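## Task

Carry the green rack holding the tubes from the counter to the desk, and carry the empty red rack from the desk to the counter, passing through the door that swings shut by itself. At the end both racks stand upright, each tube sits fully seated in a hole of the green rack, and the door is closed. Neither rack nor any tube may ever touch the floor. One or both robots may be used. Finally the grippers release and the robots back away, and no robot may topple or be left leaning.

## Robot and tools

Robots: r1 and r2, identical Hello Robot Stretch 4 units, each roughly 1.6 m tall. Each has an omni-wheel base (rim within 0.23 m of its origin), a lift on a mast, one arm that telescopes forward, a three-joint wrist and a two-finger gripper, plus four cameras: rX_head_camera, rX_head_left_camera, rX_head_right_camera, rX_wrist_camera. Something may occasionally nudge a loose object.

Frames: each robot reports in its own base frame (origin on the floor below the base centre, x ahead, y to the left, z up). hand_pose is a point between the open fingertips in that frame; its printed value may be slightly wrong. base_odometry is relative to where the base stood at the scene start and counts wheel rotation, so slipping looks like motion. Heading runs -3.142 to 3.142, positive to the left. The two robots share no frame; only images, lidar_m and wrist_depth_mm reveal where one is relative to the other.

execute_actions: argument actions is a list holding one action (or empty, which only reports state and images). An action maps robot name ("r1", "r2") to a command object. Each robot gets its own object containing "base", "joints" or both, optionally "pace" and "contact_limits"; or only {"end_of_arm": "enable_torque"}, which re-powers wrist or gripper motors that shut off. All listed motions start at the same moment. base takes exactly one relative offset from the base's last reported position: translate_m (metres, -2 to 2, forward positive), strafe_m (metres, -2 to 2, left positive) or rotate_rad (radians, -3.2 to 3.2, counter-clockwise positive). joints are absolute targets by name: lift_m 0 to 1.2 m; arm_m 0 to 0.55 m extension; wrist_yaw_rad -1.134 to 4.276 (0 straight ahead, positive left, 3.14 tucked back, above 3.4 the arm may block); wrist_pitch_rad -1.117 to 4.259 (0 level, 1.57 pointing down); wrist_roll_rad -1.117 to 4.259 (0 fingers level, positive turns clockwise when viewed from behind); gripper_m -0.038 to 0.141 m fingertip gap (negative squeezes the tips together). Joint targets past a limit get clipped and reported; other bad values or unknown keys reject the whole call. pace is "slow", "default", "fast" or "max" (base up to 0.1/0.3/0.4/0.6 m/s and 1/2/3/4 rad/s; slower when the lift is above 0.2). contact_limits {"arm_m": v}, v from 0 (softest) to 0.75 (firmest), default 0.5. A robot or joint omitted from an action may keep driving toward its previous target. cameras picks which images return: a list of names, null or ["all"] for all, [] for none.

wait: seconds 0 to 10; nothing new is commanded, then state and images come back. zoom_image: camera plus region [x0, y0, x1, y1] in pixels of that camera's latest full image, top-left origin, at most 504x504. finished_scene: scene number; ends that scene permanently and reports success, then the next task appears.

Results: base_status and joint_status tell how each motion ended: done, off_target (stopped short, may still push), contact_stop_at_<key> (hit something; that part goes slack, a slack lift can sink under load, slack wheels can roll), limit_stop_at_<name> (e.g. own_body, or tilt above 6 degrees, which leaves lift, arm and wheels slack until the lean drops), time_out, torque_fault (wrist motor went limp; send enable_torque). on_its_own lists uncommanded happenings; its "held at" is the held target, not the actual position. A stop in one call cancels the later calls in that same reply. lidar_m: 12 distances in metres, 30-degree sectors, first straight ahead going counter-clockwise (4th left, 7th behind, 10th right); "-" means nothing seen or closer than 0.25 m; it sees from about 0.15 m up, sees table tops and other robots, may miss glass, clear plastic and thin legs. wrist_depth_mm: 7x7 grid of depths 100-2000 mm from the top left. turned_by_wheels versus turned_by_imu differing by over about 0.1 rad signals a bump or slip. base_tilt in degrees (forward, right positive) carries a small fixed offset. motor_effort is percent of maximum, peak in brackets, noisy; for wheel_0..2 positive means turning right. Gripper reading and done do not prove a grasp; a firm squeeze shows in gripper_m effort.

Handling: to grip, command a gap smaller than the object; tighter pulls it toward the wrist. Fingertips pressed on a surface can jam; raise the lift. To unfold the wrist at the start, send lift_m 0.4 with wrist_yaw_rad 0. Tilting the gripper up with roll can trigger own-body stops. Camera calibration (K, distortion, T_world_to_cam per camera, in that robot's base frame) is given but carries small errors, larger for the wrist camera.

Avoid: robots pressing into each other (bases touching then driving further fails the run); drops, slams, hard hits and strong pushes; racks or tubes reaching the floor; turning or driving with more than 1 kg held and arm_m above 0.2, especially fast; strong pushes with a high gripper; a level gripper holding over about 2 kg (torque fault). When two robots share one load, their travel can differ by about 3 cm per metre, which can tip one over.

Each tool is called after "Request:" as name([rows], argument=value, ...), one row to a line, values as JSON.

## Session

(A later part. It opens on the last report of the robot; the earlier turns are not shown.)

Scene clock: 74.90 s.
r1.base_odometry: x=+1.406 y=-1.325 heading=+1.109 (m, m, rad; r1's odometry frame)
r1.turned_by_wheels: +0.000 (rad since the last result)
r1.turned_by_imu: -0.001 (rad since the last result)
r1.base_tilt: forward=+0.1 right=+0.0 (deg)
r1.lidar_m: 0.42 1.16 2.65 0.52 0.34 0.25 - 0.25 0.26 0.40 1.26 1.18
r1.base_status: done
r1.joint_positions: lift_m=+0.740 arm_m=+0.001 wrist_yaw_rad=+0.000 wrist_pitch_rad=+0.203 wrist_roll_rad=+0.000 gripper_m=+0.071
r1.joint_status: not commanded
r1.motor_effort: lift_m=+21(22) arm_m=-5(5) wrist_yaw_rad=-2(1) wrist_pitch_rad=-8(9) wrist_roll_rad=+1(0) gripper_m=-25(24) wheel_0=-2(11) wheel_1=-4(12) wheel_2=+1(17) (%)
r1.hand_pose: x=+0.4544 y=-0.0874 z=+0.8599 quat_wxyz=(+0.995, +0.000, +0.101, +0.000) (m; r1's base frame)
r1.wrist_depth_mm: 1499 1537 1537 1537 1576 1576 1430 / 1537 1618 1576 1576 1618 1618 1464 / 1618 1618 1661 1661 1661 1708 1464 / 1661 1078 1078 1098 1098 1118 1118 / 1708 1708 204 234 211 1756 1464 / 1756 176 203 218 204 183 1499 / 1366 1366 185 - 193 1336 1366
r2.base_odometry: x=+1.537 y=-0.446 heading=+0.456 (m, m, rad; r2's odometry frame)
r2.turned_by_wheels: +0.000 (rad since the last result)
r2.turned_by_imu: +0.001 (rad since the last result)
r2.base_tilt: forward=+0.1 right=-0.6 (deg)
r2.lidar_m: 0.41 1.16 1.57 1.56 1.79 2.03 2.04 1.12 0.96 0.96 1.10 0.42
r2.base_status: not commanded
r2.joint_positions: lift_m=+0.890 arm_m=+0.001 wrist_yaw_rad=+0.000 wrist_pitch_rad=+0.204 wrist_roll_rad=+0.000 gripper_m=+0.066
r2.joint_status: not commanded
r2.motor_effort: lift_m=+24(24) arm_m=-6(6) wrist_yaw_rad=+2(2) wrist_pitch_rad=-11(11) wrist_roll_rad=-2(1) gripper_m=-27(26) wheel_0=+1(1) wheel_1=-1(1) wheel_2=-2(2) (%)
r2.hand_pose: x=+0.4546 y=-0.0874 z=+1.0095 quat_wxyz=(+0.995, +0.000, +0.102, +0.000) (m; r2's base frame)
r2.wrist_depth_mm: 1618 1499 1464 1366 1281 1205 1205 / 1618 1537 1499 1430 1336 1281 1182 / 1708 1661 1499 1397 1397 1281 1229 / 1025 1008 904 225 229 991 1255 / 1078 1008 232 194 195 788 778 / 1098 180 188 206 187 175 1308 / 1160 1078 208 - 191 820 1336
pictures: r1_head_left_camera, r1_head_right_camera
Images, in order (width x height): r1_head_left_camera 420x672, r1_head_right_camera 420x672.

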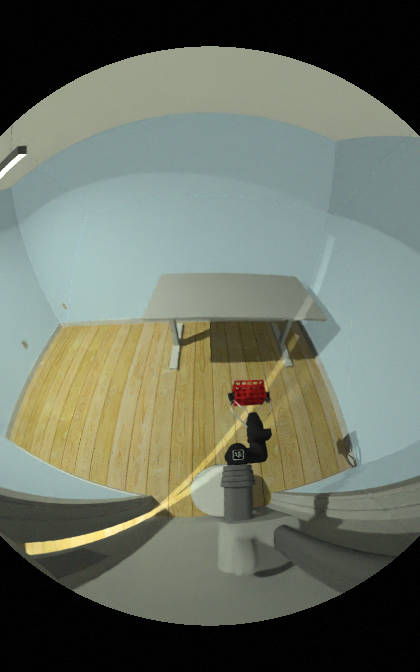

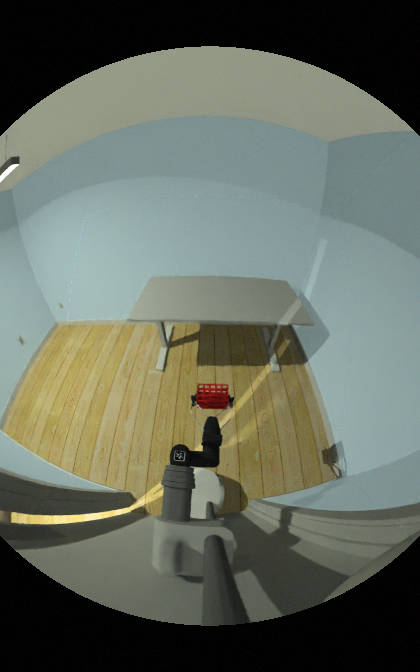

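Request:
execute_actions([
  {"r1":{"base":{"translate_m":-0.76}}},
], cameras=["r1_head_right_camera"])

Request:
execute_actions([
  {"r1":{"base":{"rotate_rad":3.08},"pace":"slow"}},
], cameras=["r1_head_left_camera","r2_head_right_camera"])

Scene clock: 87.17 s.
r1.base_odometry: x=+1.068 y=-2.005 heading=+1.109 (m, m, rad; r1's odometry frame)
r1.turned_by_wheels: +0.000 (rad since the last result)
r1.turned_by_imu: -0.007 (rad since the last result)
r1.base_tilt: forward=+0.2 right=+0.1 (deg)
r1.lidar_m: 0.42 0.73 0.74 1.84 0.75 2.21 2.07 0.25 - 0.25 0.25 0.43
r1.base_status: done
r1.joint_positions: lift_m=+0.740 arm_m=+0.001 wrist_yaw_rad=+0.000 wrist_pitch_rad=+0.203 wrist_roll_rad=+0.000 gripper_m=+0.071
r1.joint_status: not commanded
r1.motor_effort: lift_m=+21(21) arm_m=-5(5) wrist_yaw_rad=-1(2) wrist_pitch_rad=-9(9) wrist_roll_rad=+1(0) gripper_m=-25(25) wheel_0=+0(8) wheel_1=-3(13) wheel_2=+2(21) (%)
r1.hand_pose: x=+0.4543 y=-0.0874 z=+0.8599 quat_wxyz=(+0.995, +0.000, +0.101, +0.000) (m; r1's base frame)
r1.wrist_depth_mm: - - - - - - 1499 / - - - - - - 1499 / - - - - - - 960 / - - - - - - 433 / - - 204 234 210 - 436 / 1808 176 204 219 204 183 439 / 1366 1397 185 - 194 1397 427
r2.base_odometry: x=+1.537 y=-0.446 heading=+0.456 (m, m, rad; r2's odometry frame)
r2.turned_by_wheels: +0.000 (rad since the last result)
r2.turned_by_imu: +0.002 (rad since the last result)
r2.base_tilt: forward=+0.1 right=-0.6 (deg)
r2.lidar_m: 0.40 1.15 1.60 1.57 1.77 2.04 0.80 0.73 0.98 0.97 1.09 0.41
r2.base_status: not commanded
r2.joint_positions: lift_m=+0.890 arm_m=+0.001 wrist_yaw_rad=+0.000 wrist_pitch_rad=+0.204 wrist_roll_rad=+0.000 gripper_m=+0.066
r2.joint_status: not commanded
r2.motor_effort: lift_m=+24(24) arm_m=-6(6) wrist_yaw_rad=+2(2) wrist_pitch_rad=-11(11) wrist_roll_rad=-2(2) gripper_m=-26(26) wheel_0=+1(1) wheel_1=-1(1) wheel_2=-2(2) (%)
r2.hand_pose: x=+0.4546 y=-0.0874 z=+1.0095 quat_wxyz=(+0.995, +0.000, +0.102, +0.000) (m; r2's base frame)
r2.wrist_depth_mm: 1661 1537 1430 1366 1281 1205 1160 / 1661 1576 1499 1397 1308 1255 1229 / 1708 1576 1537 1430 1366 1336 1229 / 1042 991 917 226 229 976 1255 / 1078 976 232 193 195 778 759 / 1138 181 188 204 188 177 1336 / 1182 1078 207 - 190 820 1336
pictures: r1_head_right_camera
Images, in order (width x height): r1_head_right_camera 420x672.

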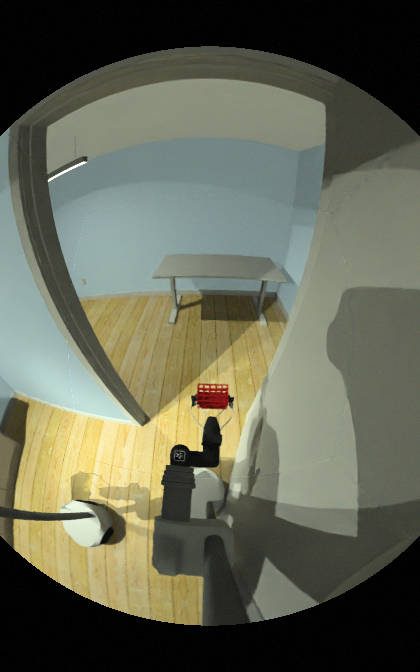

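Scene clock: 91.53 s.
r1.base_odometry: x=+1.068 y=-2.005 heading=-2.095 (m, m, rad; r1's odometry frame)
r1.turned_by_wheels: +3.079 (rad since the last result)
r1.turned_by_imu: +3.140 (rad since the last result)
r1.base_tilt: forward=+0.1 right=+0.0 (deg)
r1.lidar_m: 0.40 0.25 0.25 - 0.25 0.38 1.91 0.75 0.72 1.57 0.72 0.81
r1.base_status: done
r1.joint_positions: lift_m=+0.740 arm_m=+0.001 wrist_yaw_rad=+0.000 wrist_pitch_rad=+0.203 wrist_roll_rad=+0.000 gripper_m=+0.071
r1.joint_status: not commanded
r1.motor_effort: lift_m=+21(21) arm_m=-4(5) wrist_yaw_rad=+0(1) wrist_pitch_rad=-9(9) wrist_roll_rad=+0(0) gripper_m=-24(24) wheel_0=-4(9) wheel_1=-1(9) wheel_2=-4(11) (%)
r1.hand_pose: x=+0.4542 y=-0.0874 z=+0.8599 quat_wxyz=(+0.995, +0.000, +0.101, +0.000) (m; r1's base frame)
r1.wrist_depth_mm: 1576 1618 1661 1756 1756 1808 1863 / 1618 1708 1708 1756 1756 1863 1863 / 1661 1708 1756 1808 1863 1921 1983 / 1756 1808 1808 1921 1921 - - / 1756 1863 204 234 210 - - / 1808 176 204 219 204 183 1808 / 1366 1397 185 - 193 1397 1430
r2.base_odometry: x=+1.537 y=-0.446 heading=+0.456 (m, m, rad; r2's odometry frame)
r2.turned_by_wheels: +0.000 (rad since the last result)
r2.turned_by_imu: +0.001 (rad since the last result)
r2.base_tilt: forward=+0.1 right=-0.5 (deg)
r2.lidar_m: 0.40 1.13 1.58 1.57 1.79 2.03 0.60 0.73 0.98 0.98 1.11 0.40
r2.base_status: not commanded
r2.joint_positions: lift_m=+0.890 arm_m=+0.001 wrist_yaw_rad=+0.000 wrist_pitch_rad=+0.204 wrist_roll_rad=+0.000 gripper_m=+0.066
r2.joint_status: not commanded
r2.motor_effort: lift_m=+24(24) arm_m=-6(6) wrist_yaw_rad=+2(2) wrist_pitch_rad=-12(12) wrist_roll_rad=-3(2) gripper_m=-24(28) wheel_0=+1(1) wheel_1=-1(1) wheel_2=-2(2) (%)
r2.hand_pose: x=+0.4546 y=-0.0874 z=+1.0095 quat_wxyz=(+0.995, +0.000, +0.102, +0.000) (m; r2's base frame)
r2.wrist_depth_mm: 1576 1537 1397 1397 1336 1229 1182 / 1661 1576 1499 1366 1308 1281 1205 / 1661 1618 1499 1397 1336 1281 1229 / 1060 991 917 225 229 1008 1255 / 1098 991 233 194 195 768 768 / 1138 181 189 206 188 176 1308 / 1160 1078 208 - 190 831 1336
pictures: r1_head_left_camera, r2_head_right_camera
Images, in order (width x height): r1_head_left_camera 420x672, r2_head_right_camera 420x672.

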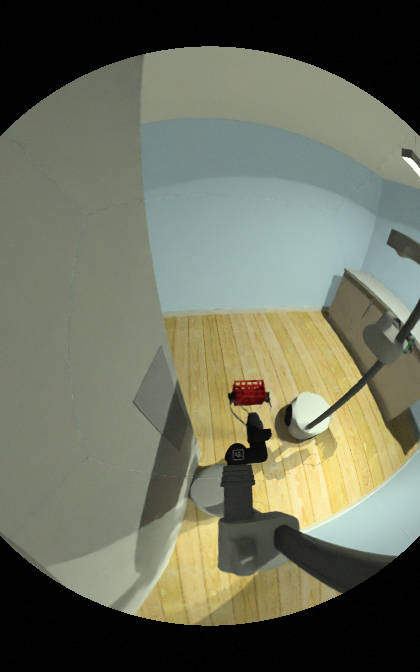

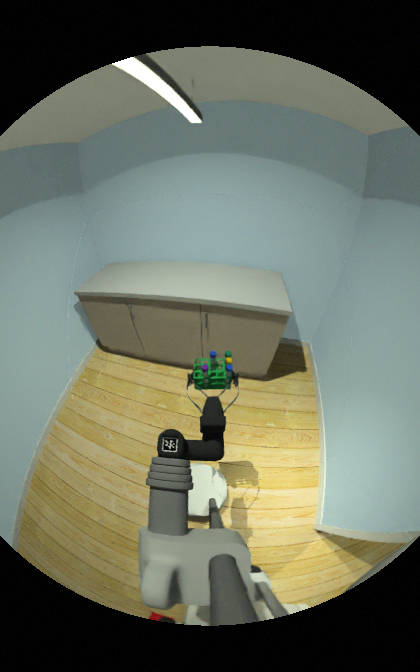

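Request:
execute_actions([
  {"r1":{"base":{"strafe_m":0.17}},"r2":{"base":{"rotate_rad":-1.5},"pace":"slow"}},
], cameras=[])

Request:
execute_actions([
  {"r1":{"base":{"rotate_rad":0.1}},"r2":{"base":{"rotate_rad":-1.0},"pace":"slow"}},
], cameras=["r1_head_left_camera","r2_head_right_camera","r2_head_camera"])

Scene clock: 97.80 s.
r1.base_odometry: x=+1.215 y=-2.090 heading=-2.095 (m, m, rad; r1's odometry frame)
r1.turned_by_wheels: +0.000 (rad since the last result)
r1.turned_by_imu: +0.000 (rad since the last result)
r1.base_tilt: forward=+0.1 right=+0.0 (deg)
r1.lidar_m: 0.44 0.31 0.25 - 0.25 0.27 1.90 1.94 0.85 0.92 0.88 2.21
r1.base_status: done
r1.joint_positions: lift_m=+0.740 arm_m=+0.001 wrist_yaw_rad=+0.000 wrist_pitch_rad=+0.203 wrist_roll_rad=+0.000 gripper_m=+0.071
r1.joint_status: not commanded
r1.motor_effort: lift_m=+21(21) arm_m=-4(4) wrist_yaw_rad=-1(1) wrist_pitch_rad=-8(9) wrist_roll_rad=+0(1) gripper_m=-24(24) wheel_0=-1(15) wheel_1=+1(13) wheel_2=+0(2) (%)
r1.hand_pose: x=+0.4542 y=-0.0874 z=+0.8599 quat_wxyz=(+0.995, +0.000, +0.101, +0.000) (m; r1's base frame)
r1.wrist_depth_mm: 1576 1618 1661 1708 1708 1808 1863 / 1576 1661 1708 1756 1756 1863 1863 / 1708 1661 1808 1756 1808 1921 1921 / 1708 1756 1808 1863 1921 1983 - / 1756 1863 204 234 210 - - / 1661 176 203 218 205 182 1756 / 1397 1366 186 - 194 1397 1430
r2.base_odometry: x=+1.537 y=-0.446 heading=-1.044 (m, m, rad; r2's odometry frame)
r2.turned_by_wheels: -1.500 (rad since the last result)
r2.turned_by_imu: -1.472 (rad since the last result)
r2.base_tilt: forward=+0.1 right=-0.6 (deg)
r2.lidar_m: 0.39 1.17 1.02 1.00 1.20 1.59 1.57 1.84 0.78 0.78 0.95 0.44
r2.base_status: done
r2.joint_positions: lift_m=+0.890 arm_m=+0.001 wrist_yaw_rad=+0.000 wrist_pitch_rad=+0.204 wrist_roll_rad=+0.000 gripper_m=+0.066
r2.joint_status: not commanded
r2.motor_effort: lift_m=+24(24) arm_m=-6(5) wrist_yaw_rad=+2(2) wrist_pitch_rad=-11(11) wrist_roll_rad=-2(1) gripper_m=-30(26) wheel_0=+1(2) wheel_1=+0(5) wheel_2=-1(2) (%)
r2.hand_pose: x=+0.4546 y=-0.0874 z=+1.0095 quat_wxyz=(+0.995, +0.000, +0.102, +0.000) (m; r2's base frame)
r2.wrist_depth_mm: 946 866 788 732 699 647 609 / 960 891 820 759 715 654 627 / 991 917 842 778 732 676 640 / 1042 976 878 227 229 691 654 / 1098 991 233 189 195 707 668 / 1138 181 189 205 187 176 683 / 1205 1060 208 - 197 759 715
pictures: none
No camera images: the call's "cameras" was empty. Leave "cameras" out to get every camera's image.

Scene clock: 100.10 s.
r1.base_odometry: x=+1.215 y=-2.090 heading=-1.996 (m, m, rad; r1's odometry frame)
r1.turned_by_wheels: +0.099 (rad since the last result)
r1.turned_by_imu: +0.102 (rad since the last result)
r1.base_tilt: forward=+0.1 right=+0.0 (deg)
r1.lidar_m: 0.42 0.26 0.25 - 0.25 0.29 1.92 0.93 0.85 0.62 0.60 2.13
r1.base_status: done
r1.joint_positions: lift_m=+0.740 arm_m=+0.001 wrist_yaw_rad=+0.000 wrist_pitch_rad=+0.203 wrist_roll_rad=+0.000 gripper_m=+0.071
r1.joint_status: not commanded
r1.motor_effort: lift_m=+21(21) arm_m=-4(4) wrist_yaw_rad=-1(1) wrist_pitch_rad=-9(9) wrist_roll_rad=+1(0) gripper_m=-24(24) wheel_0=-3(7) wheel_1=+1(4) wheel_2=-4(10) (%)
r1.hand_pose: x=+0.4542 y=-0.0874 z=+0.8599 quat_wxyz=(+0.995, +0.000, +0.101, +0.000) (m; r1's base frame)
r1.wrist_depth_mm: 1576 1661 1661 1661 1661 1661 1708 / 1618 1708 1756 1756 1756 1708 1756 / 1576 1808 1756 1808 1756 1808 1756 / 1618 1863 1808 1808 1808 1808 1863 / 1618 1921 204 234 211 1921 1921 / 1576 176 204 218 204 183 1863 / 1366 1397 185 - 194 1397 1464
r2.base_odometry: x=+1.537 y=-0.446 heading=-2.044 (m, m, rad; r2's odometry frame)
r2.turned_by_wheels: -1.000 (rad since the last result)
r2.turned_by_imu: -0.982 (rad since the last result)
r2.base_tilt: forward=+0.0 right=-0.6 (deg)
r2.lidar_m: 0.37 0.97 0.97 1.16 1.02 1.02 1.22 1.58 1.60 1.93 0.82 0.43
r2.base_status: done
r2.joint_positions: lift_m=+0.890 arm_m=+0.001 wrist_yaw_rad=+0.000 wrist_pitch_rad=+0.204 wrist_roll_rad=+0.000 gripper_m=+0.066
r2.joint_status: not commanded
r2.motor_effort: lift_m=+24(24) arm_m=-6(6) wrist_yaw_rad=+2(3) wrist_pitch_rad=-11(11) wrist_roll_rad=-2(1) gripper_m=-29(30) wheel_0=-1(4) wheel_1=+0(5) wheel_2=+1(6) (%)
r2.hand_pose: x=+0.4546 y=-0.0875 z=+1.0095 quat_wxyz=(+0.995, +0.000, +0.102, +0.000) (m; r2's base frame)
r2.wrist_depth_mm: 676 - - - 1138 891 788 / 676 - - - 1182 931 831 / 707 - - - 1182 878 842 / 723 - - 226 229 750 634 / 750 - 232 195 195 976 820 / 778 181 187 206 187 176 831 / 798 1576 208 - 196 991 854
pictures: r1_head_left_camera, r2_head_camera, r2_head_right_camera
Images, in order (width x height): r1_head_left_camera 420x672, r2_head_camera 420x560, r2_head_right_camera 420x672.

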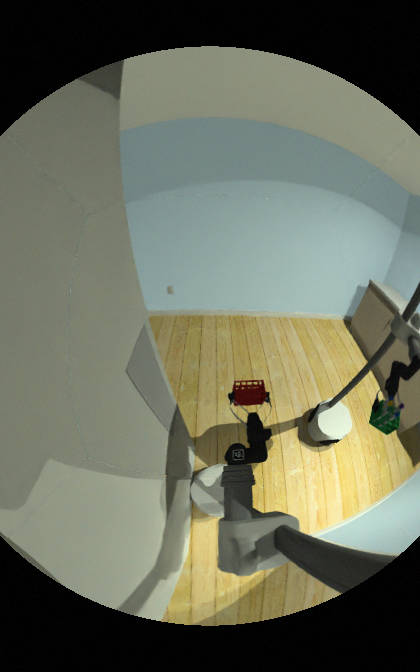

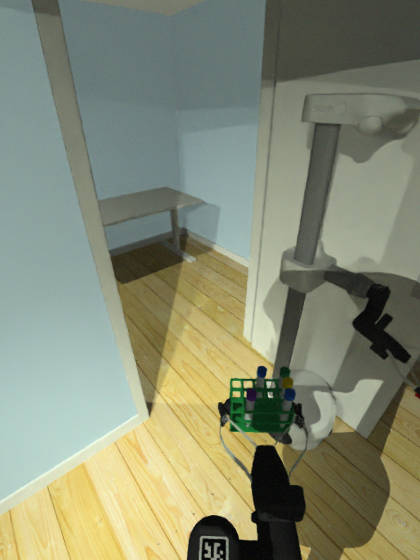

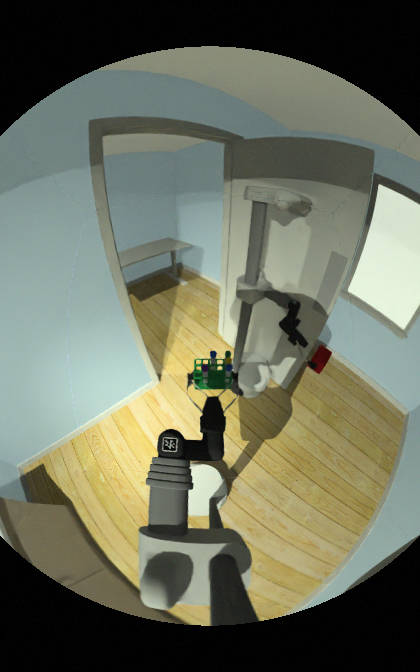

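Request:
execute_actions([
  {"r1":{"base":{"translate_m":0.24}},"r2":{"base":{"translate_m":0.8}}},
], cameras=["r1_head_left_camera","r2_head_right_camera","r2_head_left_camera"])

Scene clock: 109.63 s.
r1.base_odometry: x=+1.116 y=-2.308 heading=-1.995 (m, m, rad; r1's odometry frame)
r1.turned_by_wheels: +0.000 (rad since the last result)
r1.turned_by_imu: +0.001 (rad since the last result)
r1.base_tilt: forward=+0.0 right=+0.0 (deg)
r1.lidar_m: 0.41 1.55 1.07 - 0.25 0.30 0.54 0.40 0.40 2.04 2.12 1.88
r1.base_status: done
r1.joint_positions: lift_m=+0.740 arm_m=+0.001 wrist_yaw_rad=+0.000 wrist_pitch_rad=+0.203 wrist_roll_rad=+0.000 gripper_m=+0.071
r1.joint_status: not commanded
r1.motor_effort: lift_m=+21(21) arm_m=-4(4) wrist_yaw_rad=-2(1) wrist_pitch_rad=-8(8) wrist_roll_rad=+1(1) gripper_m=-26(23) wheel_0=+1(4) wheel_1=+4(9) wheel_2=+0(10) (%)
r1.hand_pose: x=+0.4542 y=-0.0874 z=+0.8599 quat_wxyz=(+0.995, +0.000, +0.101, +0.000) (m; r1's base frame)
r1.wrist_depth_mm: 1430 1430 1464 1464 1464 1464 1464 / 1499 1499 1499 1499 1499 1499 1499 / 1499 1537 1537 1537 1537 1618 1537 / 1576 1576 1618 1618 1576 1661 1618 / 1576 1661 204 234 209 1708 1661 / 1576 175 203 219 204 183 1708 / 1366 1430 185 - 194 1366 1397
r2.base_odometry: x=+1.173 y=-1.158 heading=-2.044 (m, m, rad; r2's odometry frame)
r2.turned_by_wheels: +0.000 (rad since the last result)
r2.turned_by_imu: +0.002 (rad since the last result)
r2.base_tilt: forward=+0.1 right=-0.5 (deg)
r2.lidar_m: 0.41 1.73 0.43 0.45 0.91 1.57 1.88 2.19 0.54 0.37 0.41 0.40
r2.base_status: done
r2.joint_positions: lift_m=+0.890 arm_m=+0.001 wrist_yaw_rad=+0.000 wrist_pitch_rad=+0.204 wrist_roll_rad=+0.000 gripper_m=+0.066
r2.joint_status: not commanded
r2.motor_effort: lift_m=+24(24) arm_m=-6(6) wrist_yaw_rad=+2(3) wrist_pitch_rad=-11(12) wrist_roll_rad=-2(2) gripper_m=-25(27) wheel_0=+0(3) wheel_1=-1(6) wheel_2=+0(6) (%)
r2.hand_pose: x=+0.4546 y=-0.0874 z=+1.0095 quat_wxyz=(+0.995, +0.000, +0.102, +0.000) (m; r2's base frame)
r2.wrist_depth_mm: 1863 - - 1921 591 439 379 / 1921 - - - 591 445 384 / 1983 - - 1863 603 452 389 / 1661 - - 228 229 449 394 / - - 233 196 195 455 399 / - 181 187 206 187 176 397 / 1618 1576 208 - 196 473 399
pictures: r1_head_left_camera, r2_head_left_camera, r2_head_right_camera
Images, in order (width x height): r1_head_left_camera 420x672, r2_head_left_camera 420x672, r2_head_right_camera 420x672.

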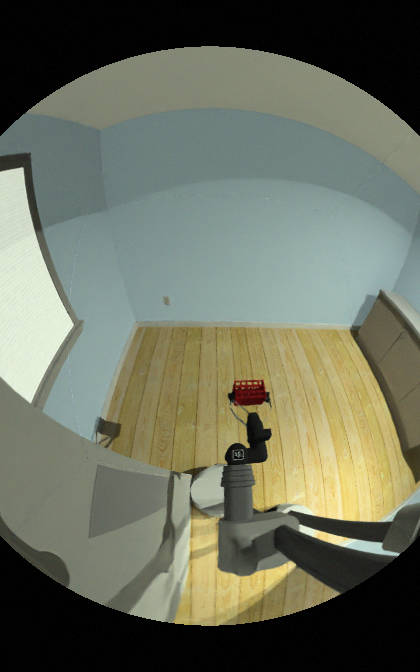

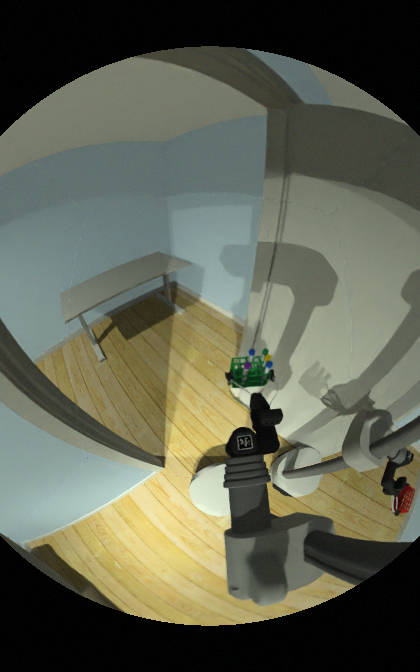

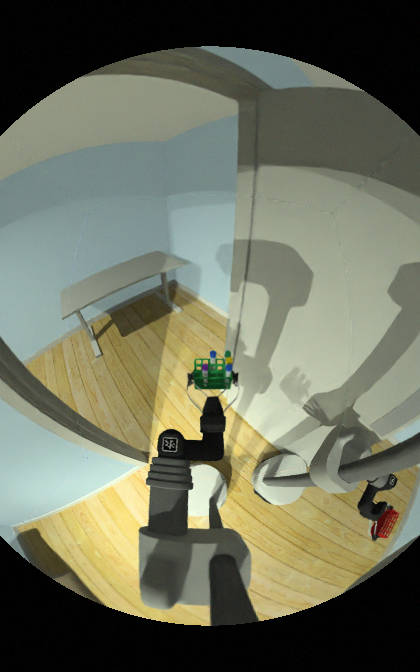

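Request:
execute_actions([
  {"r2":{"base":{"rotate_rad":0.7},"pace":"slow"},"r1":{"base":{"translate_m":0.06},"pace":"slow"}},
], cameras=[])

Request:
execute_actions([
  {"r2":{"base":{"translate_m":0.14}},"r1":{"base":{"translate_m":0.06},"pace":"slow"}},
], cameras=["r1_head_left_camera","r2_head_right_camera","r2_head_left_camera"])

Scene clock: 120.37 s.
r1.base_odometry: x=+1.091 y=-2.363 heading=-1.995 (m, m, rad; r1's odometry frame)
r1.turned_by_wheels: +0.000 (rad since the last result)
r1.turned_by_imu: +0.001 (rad since the last result)
r1.base_tilt: forward=+0.1 right=+0.0 (deg)
r1.lidar_m: 0.42 1.53 1.09 1.06 0.25 0.30 0.87 0.43 0.42 2.04 2.12 1.83
r1.base_status: done
r1.joint_positions: lift_m=+0.740 arm_m=+0.001 wrist_yaw_rad=+0.000 wrist_pitch_rad=+0.203 wrist_roll_rad=+0.000 gripper_m=+0.071
r1.joint_status: not commanded
r1.motor_effort: lift_m=+21(21) arm_m=-4(4) wrist_yaw_rad=-1(1) wrist_pitch_rad=-9(9) wrist_roll_rad=+0(0) gripper_m=-25(26) wheel_0=+1(6) wheel_1=+4(7) wheel_2=-5(8) (%)
r1.hand_pose: x=+0.4542 y=-0.0874 z=+0.8599 quat_wxyz=(+0.995, +0.000, +0.101, +0.000) (m; r1's base frame)
r1.wrist_depth_mm: 1366 1397 1430 1397 1430 1430 1397 / 1397 1464 1430 1430 1464 1464 1430 / 1464 1464 1499 1499 1499 1499 1499 / 1537 1537 1537 1537 1537 1576 1499 / 1537 1576 205 234 211 1576 1576 / 1576 175 204 219 204 183 1661 / 1366 1397 186 - 194 1397 1397
r2.base_odometry: x=+1.173 y=-1.158 heading=-1.344 (m, m, rad; r2's odometry frame)
r2.turned_by_wheels: +0.700 (rad since the last result)
r2.turned_by_imu: +0.691 (rad since the last result)
r2.base_tilt: forward=+0.1 right=-0.6 (deg)
r2.lidar_m: 0.40 0.41 0.55 1.42 1.60 2.19 2.18 0.45 0.42 0.64 0.69 0.45
r2.base_status: done
r2.joint_positions: lift_m=+0.890 arm_m=+0.001 wrist_yaw_rad=+0.000 wrist_pitch_rad=+0.204 wrist_roll_rad=+0.000 gripper_m=+0.066
r2.joint_status: not commanded
r2.motor_effort: lift_m=+24(24) arm_m=-6(6) wrist_yaw_rad=+2(2) wrist_pitch_rad=-11(11) wrist_roll_rad=-2(2) gripper_m=-26(25) wheel_0=+0(5) wheel_1=+0(3) wheel_2=+0(6) (%)
r2.hand_pose: x=+0.4547 y=-0.0874 z=+1.0095 quat_wxyz=(+0.995, +0.000, +0.102, +0.000) (m; r2's base frame)
r2.wrist_depth_mm: - - - - - - - / - - - - - - - / - - - - - - - / - - - 228 229 1983 1863 / - - 233 196 195 - - / - 181 188 206 189 176 1921 / 1537 1576 207 - 191 1661 1661
pictures: none
No camera images: the call's "cameras" was empty. Leave "cameras" out to get every camera's image.

Scene clock: 122.20 s.
r1.base_odometry: x=+1.066 y=-2.417 heading=-1.995 (m, m, rad; r1's odometry frame)
r1.turned_by_wheels: +0.000 (rad since the last result)
r1.turned_by_imu: +0.000 (rad since the last result)
r1.base_tilt: forward=+0.1 right=+0.0 (deg)
r1.lidar_m: 0.42 1.55 1.09 0.25 0.25 0.30 0.87 0.57 0.64 2.03 2.13 1.77
r1.base_status: done
r1.joint_positions: lift_m=+0.740 arm_m=+0.001 wrist_yaw_rad=+0.000 wrist_pitch_rad=+0.203 wrist_roll_rad=+0.000 gripper_m=+0.071
r1.joint_status: not commanded
r1.motor_effort: lift_m=+21(21) arm_m=-4(4) wrist_yaw_rad=-1(2) wrist_pitch_rad=-9(8) wrist_roll_rad=+0(0) gripper_m=-24(26) wheel_0=+3(5) wheel_1=+5(7) wheel_2=-4(14) (%)
r1.hand_pose: x=+0.4542 y=-0.0874 z=+0.8599 quat_wxyz=(+0.995, +0.000, +0.101, +0.000) (m; r1's base frame)
r1.wrist_depth_mm: 1336 1366 1366 1366 1366 1336 1336 / 1366 1397 1366 1366 1366 1366 1430 / 1397 1430 1464 1430 1430 1430 1464 / 1464 1464 1464 1464 1464 1499 1499 / 1499 1537 204 234 210 1537 1537 / 1537 175 203 219 204 183 1618 / 1366 1430 185 - 193 1397 1397
r2.base_odometry: x=+1.204 y=-1.294 heading=-1.344 (m, m, rad; r2's odometry frame)
r2.turned_by_wheels: +0.000 (rad since the last result)
r2.turned_by_imu: +0.000 (rad since the last result)
r2.base_tilt: forward=+0.1 right=-0.6 (deg)
r2.lidar_m: 0.37 0.28 0.36 0.94 1.60 2.15 2.32 0.56 0.61 0.64 0.67 0.44
r2.base_status: done
r2.joint_positions: lift_m=+0.890 arm_m=+0.001 wrist_yaw_rad=+0.000 wrist_pitch_rad=+0.204 wrist_roll_rad=+0.000 gripper_m=+0.066
r2.joint_status: not commanded
r2.motor_effort: lift_m=+24(24) arm_m=-6(6) wrist_yaw_rad=+2(2) wrist_pitch_rad=-11(11) wrist_roll_rad=-2(2) gripper_m=-28(26) wheel_0=+0(4) wheel_1=-1(5) wheel_2=+0(6) (%)
r2.hand_pose: x=+0.4547 y=-0.0874 z=+1.0095 quat_wxyz=(+0.995, +0.000, +0.102, +0.000) (m; r2's base frame)
r2.wrist_depth_mm: - - - - - - - / - - - - - - - / - - - - - - - / - - - 229 228 1921 1808 / - - 233 196 195 1863 1921 / - 182 188 206 188 176 1863 / 1618 1661 208 - 190 1661 1708
pictures: r1_head_left_camera, r2_head_left_camera, r2_head_right_camera
Images, in order (width x height): r1_head_left_camera 420x672, r2_head_left_camera 420x672, r2_head_right_camera 420x672.

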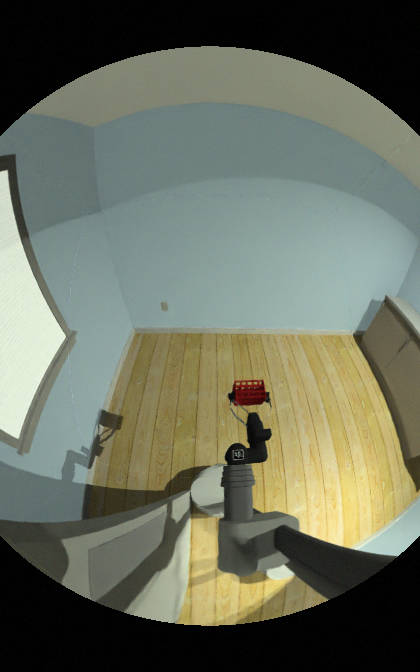

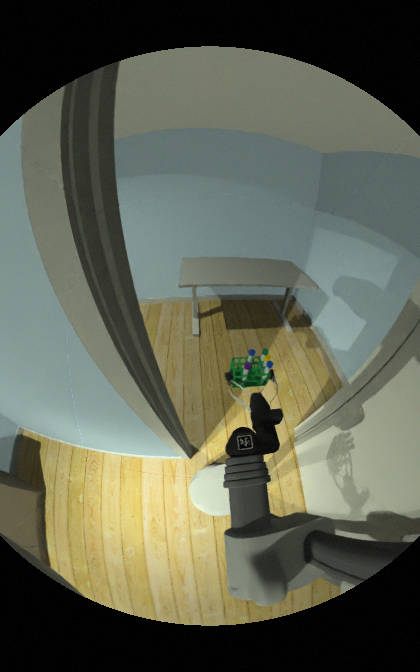

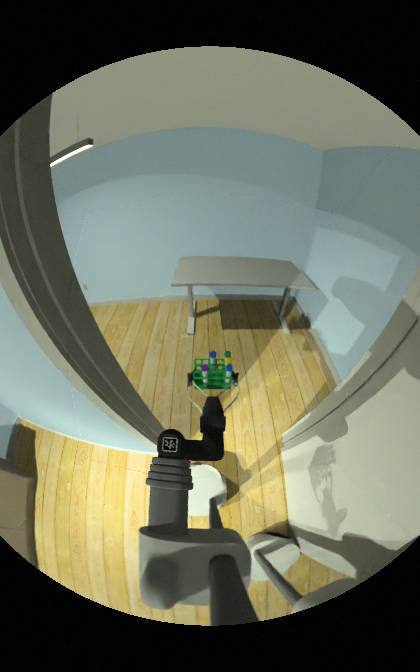

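Request:
execute_actions([
  {"r2":{"base":{"strafe_m":-0.27}},"r1":{"base":{"strafe_m":-0.3},"pace":"slow"}},
], cameras=["r1_head_left_camera","r2_head_right_camera"])

Scene clock: 129.13 s.
r1.base_odometry: x=+0.793 y=-2.294 heading=-1.995 (m, m, rad; r1's odometry frame)
r1.turned_by_wheels: +0.000 (rad since the last result)
r1.turned_by_imu: +0.001 (rad since the last result)
r1.base_tilt: forward=+0.0 right=-0.1 (deg)
r1.lidar_m: 0.42 1.76 1.41 1.34 0.25 0.40 0.44 0.97 1.32 1.74 1.81 1.76
r1.base_status: done
r1.joint_positions: lift_m=+0.740 arm_m=+0.001 wrist_yaw_rad=+0.000 wrist_pitch_rad=+0.203 wrist_roll_rad=+0.000 gripper_m=+0.071
r1.joint_status: not commanded
r1.motor_effort: lift_m=+21(21) arm_m=-4(4) wrist_yaw_rad=-2(1) wrist_pitch_rad=-9(9) wrist_roll_rad=+1(0) gripper_m=-25(25) wheel_0=+2(6) wheel_1=-2(7) wheel_2=+0(5) (%)
r1.hand_pose: x=+0.4542 y=-0.0874 z=+0.8599 quat_wxyz=(+0.995, +0.000, +0.101, +0.000) (m; r1's base frame)
r1.wrist_depth_mm: 1336 1366 1336 1336 1366 1366 1336 / 1397 1397 1366 1397 1366 1366 1397 / 1430 1430 1464 1430 1430 1430 1430 / 1464 1464 1464 1499 1464 1430 1499 / 1499 1537 204 234 211 1537 1537 / 1537 175 204 219 204 183 1618 / 1366 1397 186 - 194 1397 1430
r2.base_odometry: x=+0.941 y=-1.355 heading=-1.345 (m, m, rad; r2's odometry frame)
r2.turned_by_wheels: +0.000 (rad since the last result)
r2.turned_by_imu: +0.002 (rad since the last result)
r2.base_tilt: forward=+0.1 right=-0.6 (deg)
r2.lidar_m: 0.40 1.67 0.51 0.98 1.86 0.44 0.41 0.29 0.25 0.25 0.31 0.44
r2.base_status: done
r2.joint_positions: lift_m=+0.890 arm_m=+0.001 wrist_yaw_rad=+0.000 wrist_pitch_rad=+0.204 wrist_roll_rad=+0.000 gripper_m=+0.066
r2.joint_status: not commanded
r2.motor_effort: lift_m=+24(24) arm_m=-6(6) wrist_yaw_rad=+2(3) wrist_pitch_rad=-11(11) wrist_roll_rad=-2(2) gripper_m=-25(28) wheel_0=+0(8) wheel_1=-1(9) wheel_2=-1(4) (%)
r2.hand_pose: x=+0.4546 y=-0.0874 z=+1.0095 quat_wxyz=(+0.995, +0.000, +0.102, +0.000) (m; r2's base frame)
r2.wrist_depth_mm: - - - - - - 1756 / - - - - - - 1661 / - - - - - - 1661 / - - 1808 227 229 - 1708 / - - 233 187 194 1983 1576 / - 180 188 207 187 176 1576 / 1661 1618 208 - 196 1708 1537
pictures: r1_head_left_camera, r2_head_right_camera
Images, in order (width x height): r1_head_left_camera 420x672, r2_head_right_camera 420x672.

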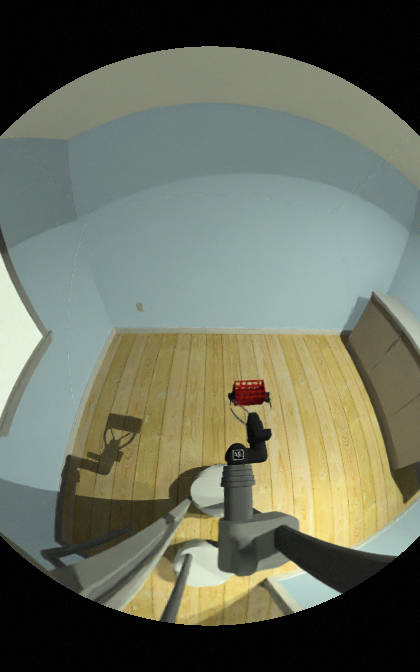

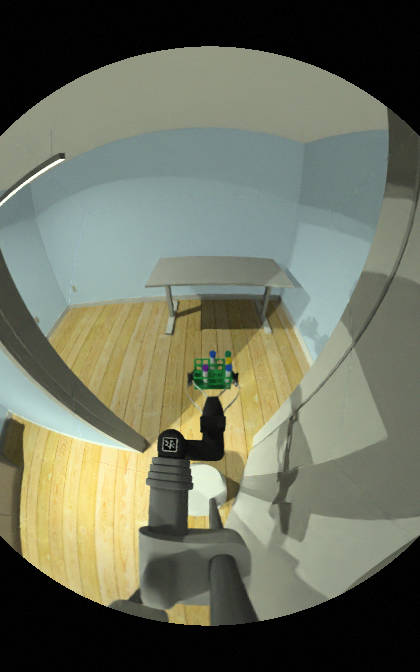

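Request:
execute_actions([
  {"r2":{"base":{"translate_m":0.15},"pace":"slow"},"r1":{"base":{"translate_m":0.22},"joints":{"lift_m":0.9},"pace":"fast"}},
], cameras=[])

Request:
execute_actions([
  {"r2":{"base":{"translate_m":0.15},"pace":"slow"},"r1":{"base":{"rotate_rad":-1.54}}},
], cameras=[])

Request:
execute_actions([
  {"r2":{"base":{"translate_m":0.27},"joints":{"lift_m":0.72},"pace":"slow"},"r1":{"base":{"translate_m":1.15},"pace":"fast"}},
], cameras=["r1_head_camera","r2_head_right_camera","r2_head_camera"])

Scene clock: 137.07 s.
r1.base_odometry: x=+0.702 y=-2.494 heading=-1.995 (m, m, rad; r1's odometry frame)
r1.turned_by_wheels: +0.000 (rad since the last result)
r1.turned_by_imu: +0.001 (rad since the last result)
r1.base_tilt: forward=+0.1 right=+0.0 (deg)
r1.lidar_m: 0.42 1.53 1.38 1.35 1.44 0.78 0.46 1.18 1.62 1.73 1.80 1.55
r1.base_status: done
r1.joint_positions: lift_m=+0.900 arm_m=+0.001 wrist_yaw_rad=+0.000 wrist_pitch_rad=+0.203 wrist_roll_rad=+0.000 gripper_m=+0.071
r1.joint_status: all done
r1.motor_effort: lift_m=+21(23) arm_m=-4(4) wrist_yaw_rad=-2(0) wrist_pitch_rad=-9(9) wrist_roll_rad=+0(1) gripper_m=-24(24) wheel_0=+1(6) wheel_1=+2(8) wheel_2=+2(14) (%)
r1.hand_pose: x=+0.4542 y=-0.0874 z=+1.0199 quat_wxyz=(+0.995, +0.000, +0.101, +0.000) (m; r1's base frame)
r1.wrist_depth_mm: 1138 1118 1138 1138 1138 1138 1160 / 1160 1182 1160 1160 1160 1182 1182 / 1229 1205 1205 1205 1205 1205 1205 / 1255 1255 1255 1255 1255 1255 1255 / 1308 1255 204 235 210 1308 1308 / 1336 175 203 218 205 183 1308 / 1397 1366 185 - 194 1397 1397
r2.base_odometry: x=+0.975 y=-1.501 heading=-1.344 (m, m, rad; r2's odometry frame)
r2.turned_by_wheels: +0.000 (rad since the last result)
r2.turned_by_imu: -0.002 (rad since the last result)
r2.base_tilt: forward=+0.1 right=-0.7 (deg)
r2.lidar_m: 0.39 1.49 0.45 0.45 1.90 0.49 0.25 - - 0.25 0.34 0.40
r2.base_status: done
r2.joint_positions: lift_m=+0.890 arm_m=+0.001 wrist_yaw_rad=+0.000 wrist_pitch_rad=+0.204 wrist_roll_rad=+0.000 gripper_m=+0.066
r2.joint_status: not commanded
r2.motor_effort: lift_m=+24(24) arm_m=-6(5) wrist_yaw_rad=+2(10) wrist_pitch_rad=-11(11) wrist_roll_rad=-2(2) gripper_m=-28(28) wheel_0=+3(7) wheel_1=-3(8) wheel_2=+1(2) (%)
r2.hand_pose: x=+0.4546 y=-0.0874 z=+1.0095 quat_wxyz=(+0.995, +0.000, +0.102, +0.000) (m; r2's base frame)
r2.wrist_depth_mm: 1921 1863 1863 1863 1921 1808 1708 / 1983 1921 1983 1921 1983 1921 1618 / - - - 1983 - - 1661 / - - 1756 229 231 1983 1661 / - - 233 195 194 1336 1576 / - 182 189 204 187 175 1576 / 1618 1661 207 - 198 1618 1537
pictures: none
No camera images: the call's "cameras" was empty. Leave "cameras" out to get every camera's image.

Scene clock: 139.87 s.
r1.base_odometry: x=+0.702 y=-2.494 heading=+2.749 (m, m, rad; r1's odometry frame)
r1.turned_by_wheels: -1.540 (rad since the last result)
r1.turned_by_imu: -1.570 (rad since the last result)
r1.base_tilt: forward=+0.1 right=-0.1 (deg)
r1.lidar_m: 0.43 1.83 1.51 1.47 1.57 1.38 1.34 1.43 0.96 0.64 0.69 1.66
r1.base_status: done
r1.joint_positions: lift_m=+0.900 arm_m=+0.001 wrist_yaw_rad=+0.000 wrist_pitch_rad=+0.203 wrist_roll_rad=+0.000 gripper_m=+0.071
r1.joint_status: not commanded
r1.motor_effort: lift_m=+21(21) arm_m=-4(4) wrist_yaw_rad=+0(1) wrist_pitch_rad=-8(8) wrist_roll_rad=+1(1) gripper_m=-24(24) wheel_0=+2(7) wheel_1=+2(8) wheel_2=+0(10) (%)
r1.hand_pose: x=+0.4542 y=-0.0875 z=+1.0199 quat_wxyz=(+0.995, +0.000, +0.101, +0.000) (m; r1's base frame)
r1.wrist_depth_mm: 1921 - 1921 1983 1921 1863 1499 / - - - - - - 1499 / - - - - - - 1537 / 1537 1537 1537 1499 1537 - 1537 / 1661 1618 204 233 210 - 1499 / 1708 175 204 218 204 182 1499 / 1576 1661 185 - 194 1618 1499
r2.base_odometry: x=+1.008 y=-1.647 heading=-1.345 (m, m, rad; r2's odometry frame)
r2.turned_by_wheels: +0.000 (rad since the last result)
r2.turned_by_imu: +0.001 (rad since the last result)
r2.base_tilt: forward=+0.1 right=-0.6 (deg)
r2.lidar_m: 0.39 1.33 2.60 0.43 1.97 0.32 0.25 - 0.25 0.28 0.43 0.41
r2.base_status: done
r2.joint_positions: lift_m=+0.890 arm_m=+0.001 wrist_yaw_rad=+0.000 wrist_pitch_rad=+0.204 wrist_roll_rad=+0.000 gripper_m=+0.066
r2.joint_status: not commanded
r2.motor_effort: lift_m=+24(24) arm_m=-5(6) wrist_yaw_rad=+2(1) wrist_pitch_rad=-11(11) wrist_roll_rad=-2(2) gripper_m=-28(27) wheel_0=+1(3) wheel_1=-1(4) wheel_2=+0(5) (%)
r2.hand_pose: x=+0.4546 y=-0.0874 z=+1.0095 quat_wxyz=(+0.995, +0.000, +0.102, +0.000) (m; r2's base frame)
r2.wrist_depth_mm: 1708 1756 1756 1808 1708 1808 1708 / 1808 1808 1863 1756 1808 1808 1618 / 1863 1863 1863 1863 1863 1863 1618 / 1921 1921 1708 226 229 1863 1576 / - - 233 187 195 1255 1537 / - 182 188 205 187 176 1576 / 1576 1537 208 - 196 1618 1576
pictures: none
No camera images: the call's "cameras" was empty. Leave "cameras" out to get every camera's image.

Scene clock: 144.30 s.
r1.base_odometry: x=-0.360 y=-2.054 heading=+2.749 (m, m, rad; r1's odometry frame)
r1.turned_by_wheels: +0.000 (rad since the last result)
r1.turned_by_imu: +0.002 (rad since the last result)
r1.base_tilt: forward=+0.1 right=+0.0 (deg)
r1.lidar_m: 0.41 0.63 0.87 1.43 1.50 2.14 2.54 1.61 1.22 1.16 1.24 0.61
r1.base_status: done
r1.joint_positions: lift_m=+0.900 arm_m=+0.001 wrist_yaw_rad=+0.000 wrist_pitch_rad=+0.203 wrist_roll_rad=+0.000 gripper_m=+0.071
r1.joint_status: not commanded
r1.motor_effort: lift_m=+21(21) arm_m=-4(4) wrist_yaw_rad=-1(0) wrist_pitch_rad=-9(8) wrist_roll_rad=+0(1) gripper_m=-24(24) wheel_0=+3(6) wheel_1=+3(7) wheel_2=+1(13) (%)
r1.hand_pose: x=+0.4542 y=-0.0874 z=+1.0199 quat_wxyz=(+0.995, +0.000, +0.101, +0.000) (m; r1's base frame)
r1.wrist_depth_mm: 931 917 917 917 904 891 891 / 946 946 931 931 917 931 917 / 976 1008 976 960 976 960 946 / 946 946 960 960 991 991 976 / 554 554 204 235 210 559 559 / 399 175 204 218 204 182 392 / 430 430 185 - 194 421 421
r2.base_odometry: x=+1.069 y=-1.910 heading=-1.344 (m, m, rad; r2's odometry frame)
r2.turned_by_wheels: +0.000 (rad since the last result)
r2.turned_by_imu: +0.001 (rad since the last result)
r2.base_tilt: forward=+0.1 right=-0.6 (deg)
r2.lidar_m: 0.39 1.06 2.53 0.69 0.34 0.25 0.25 0.25 0.32 0.50 1.26 0.43
r2.base_status: done
r2.joint_positions: lift_m=+0.720 arm_m=+0.001 wrist_yaw_rad=+0.000 wrist_pitch_rad=+0.204 wrist_roll_rad=+0.000 gripper_m=+0.066
r2.joint_status: all done
r2.motor_effort: lift_m=+18(24) arm_m=-5(5) wrist_yaw_rad=+2(4) wrist_pitch_rad=-11(11) wrist_roll_rad=-2(2) gripper_m=-26(31) wheel_0=+1(4) wheel_1=+1(3) wheel_2=-1(2) (%)
r2.hand_pose: x=+0.4546 y=-0.0874 z=+0.8400 quat_wxyz=(+0.995, +0.000, +0.102, +0.000) (m; r2's base frame)
r2.wrist_depth_mm: 1537 1537 1464 1537 1499 1499 1537 / 1537 1618 1537 1499 1576 1537 1537 / 1576 1618 1576 1618 1576 1576 1618 / 1618 991 991 228 229 1098 1160 / 1661 1661 230 196 194 1618 1499 / 1708 182 188 205 188 175 1576 / 1366 1308 208 - 191 1366 1430
pictures: r1_head_camera, r2_head_camera, r2_head_right_camera
Images, in order (width x height): r1_head_camera 420x560, r2_head_camera 420x560, r2_head_right_camera 420x672.

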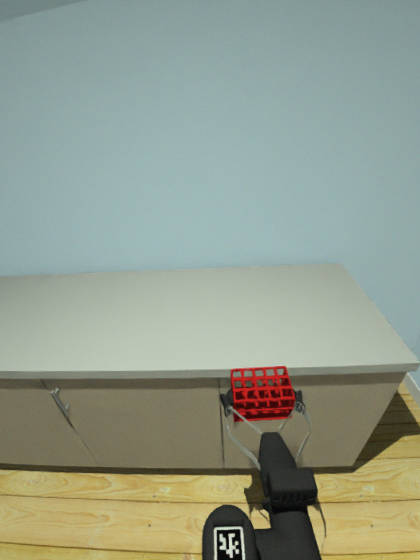

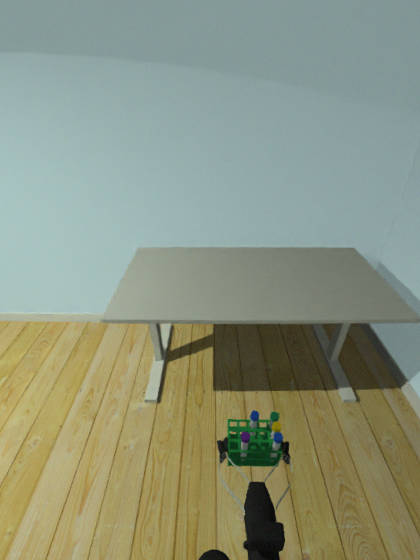

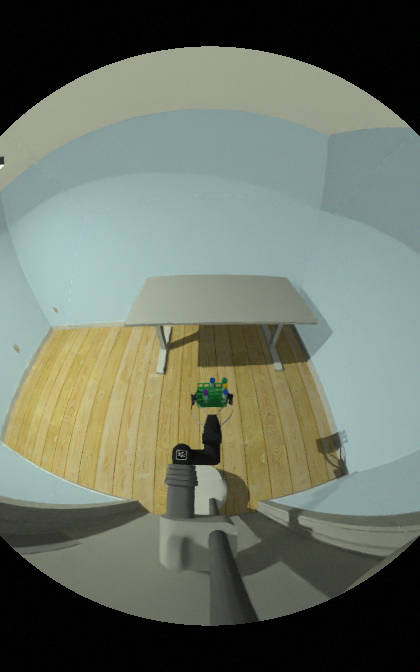

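Request:
execute_actions(actions=[])

Scene clock: 151.30 s.
r1.base_odometry: x=-0.360 y=-2.054 heading=+2.749 (m, m, rad; r1's odometry frame)
r1.turned_by_wheels: +0.000 (rad since the last result)
r1.turned_by_imu: +0.001 (rad since the last result)
r1.base_tilt: forward=+0.2 right=+0.0 (deg)
r1.lidar_m: 0.41 0.62 0.88 1.43 1.50 2.14 2.54 1.60 1.20 1.15 1.23 0.61
r1.base_status: done
r1.joint_positions: lift_m=+0.900 arm_m=+0.001 wrist_yaw_rad=+0.000 wrist_pitch_rad=+0.203 wrist_roll_rad=+0.000 gripper_m=+0.071
r1.joint_status: not commanded
r1.motor_effort: lift_m=+21(21) arm_m=-4(4) wrist_yaw_rad=+1(0) wrist_pitch_rad=-8(8) wrist_roll_rad=+1(1) gripper_m=-24(24) wheel_0=+3(6) wheel_1=+3(7) wheel_2=+1(13) (%)
r1.hand_pose: x=+0.4542 y=-0.0874 z=+1.0199 quat_wxyz=(+0.995, +0.000, +0.101, +0.000) (m; r1's base frame)
r1.wrist_depth_mm: 917 931 917 917 904 891 904 / 960 960 960 946 931 931 917 / 976 991 960 960 960 960 960 / 946 946 976 960 976 976 976 / 549 554 204 235 210 564 564 / 399 175 203 218 205 183 392 / 433 430 185 - 194 421 421
r2.base_odometry: x=+1.069 y=-1.910 heading=-1.344 (m, m, rad; r2's odometry frame)
r2.turned_by_wheels: +0.000 (rad since the last result)
r2.turned_by_imu: +0.002 (rad since the last result)
r2.base_tilt: forward=+0.1 right=-0.5 (deg)
r2.lidar_m: 0.42 1.05 2.51 0.67 0.33 0.25 0.25 0.25 0.32 0.48 1.27 0.45
r2.base_status: done
r2.joint_positions: lift_m=+0.720 arm_m=+0.001 wrist_yaw_rad=+0.000 wrist_pitch_rad=+0.204 wrist_roll_rad=+0.000 gripper_m=+0.066
r2.joint_status: all done
r2.motor_effort: lift_m=+18(24) arm_m=-5(5) wrist_yaw_rad=+2(4) wrist_pitch_rad=-10(11) wrist_roll_rad=-2(2) gripper_m=-26(31) wheel_0=+1(4) wheel_1=+0(3) wheel_2=-1(2) (%)
r2.hand_pose: x=+0.4546 y=-0.0874 z=+0.8400 quat_wxyz=(+0.995, +0.000, +0.102, +0.000) (m; r2's base frame)
r2.wrist_depth_mm: 1499 1464 1499 1499 1537 1499 1464 / 1537 1537 1576 1537 1576 1576 1537 / 1618 1537 1618 1576 1576 1576 1618 / 1661 976 1008 226 229 1098 1160 / 1708 1708 233 195 194 1661 1499 / 1808 181 189 206 189 175 1576 / 1336 1308 208 - 191 1397 1397
pictures: r1_head_camera, r1_head_left_camera, r1_head_right_camera, r1_wrist_camera, r2_head_camera, r2_head_left_camera, r2_head_right_camera, r2_wrist_camera
camera_calibration (this result's frames):
r1_wrist_camera: T_world_to_cam=[[-0.00407486, -0.999643, 0.0264006, -0.123207], [-0.19151, -0.025132, -0.981169, 1.1414], [0.981482, -0.00905409, -0.191339, -0.0259473], [0, 0, 0, 1]] pos_world=[0.243554, -0.0947124, 1.11819]
r2_wrist_camera: T_world_to_cam=[[0.0405836, -0.99916, 0.00573813, -0.0997832], [-0.217462, -0.0144377, -0.975962, 0.969442], [0.975225, 0.0383602, -0.217865, -0.0278646], [0, 0, 0, 1]] pos_world=[0.24204, -0.0846339, 0.94064]
Images, in order (width x height): r1_head_camera 420x560, r1_head_left_camera 420x672, r1_head_right_camera 420x672, r1_wrist_camera 616x392, r2_head_camera 420x560, r2_head_left_camera 420x672, r2_head_right_camera 420x672, r2_wrist_camera 616x392.

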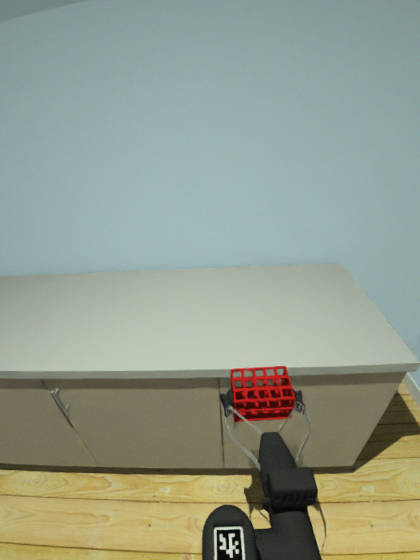

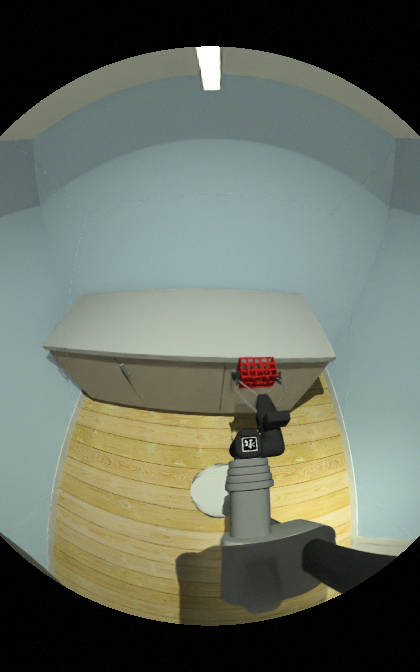

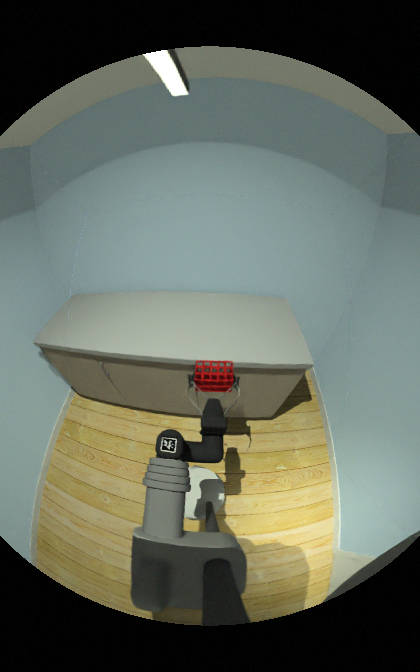

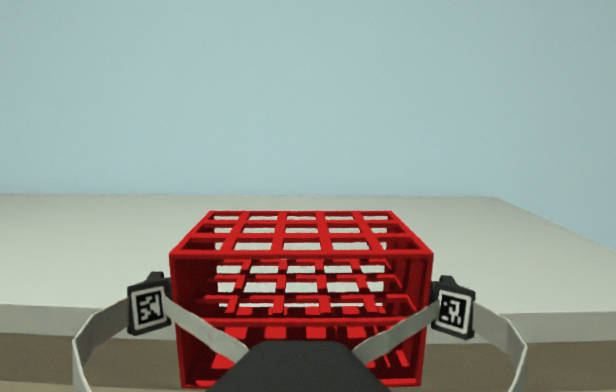

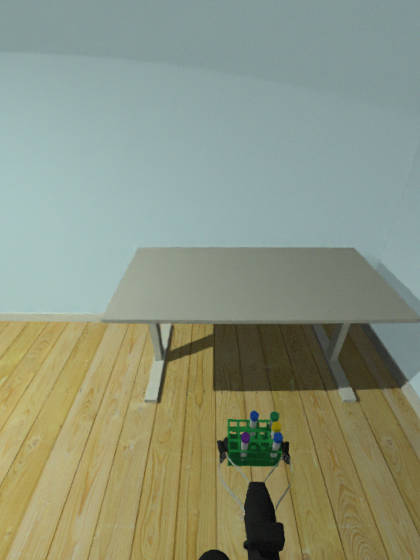

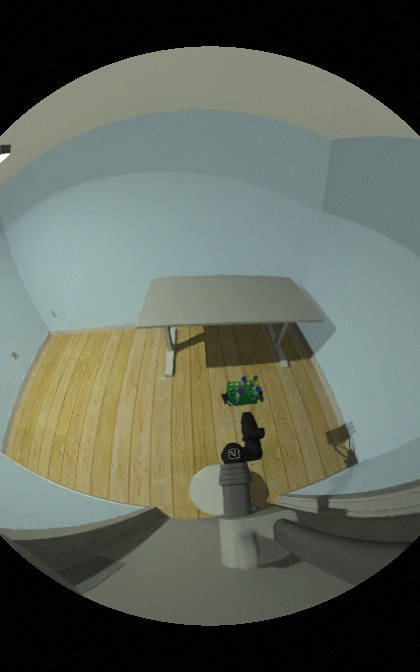

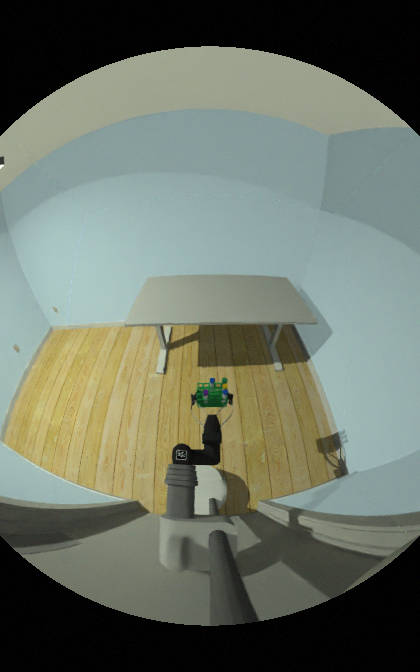

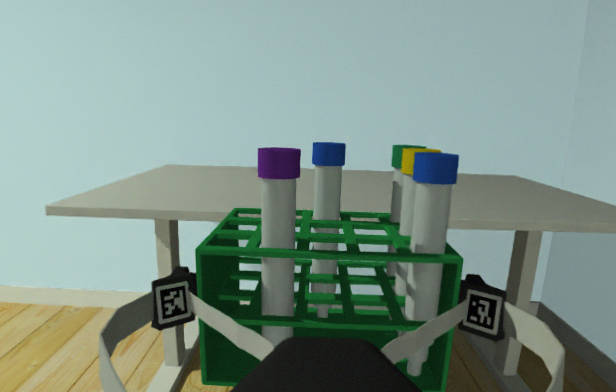

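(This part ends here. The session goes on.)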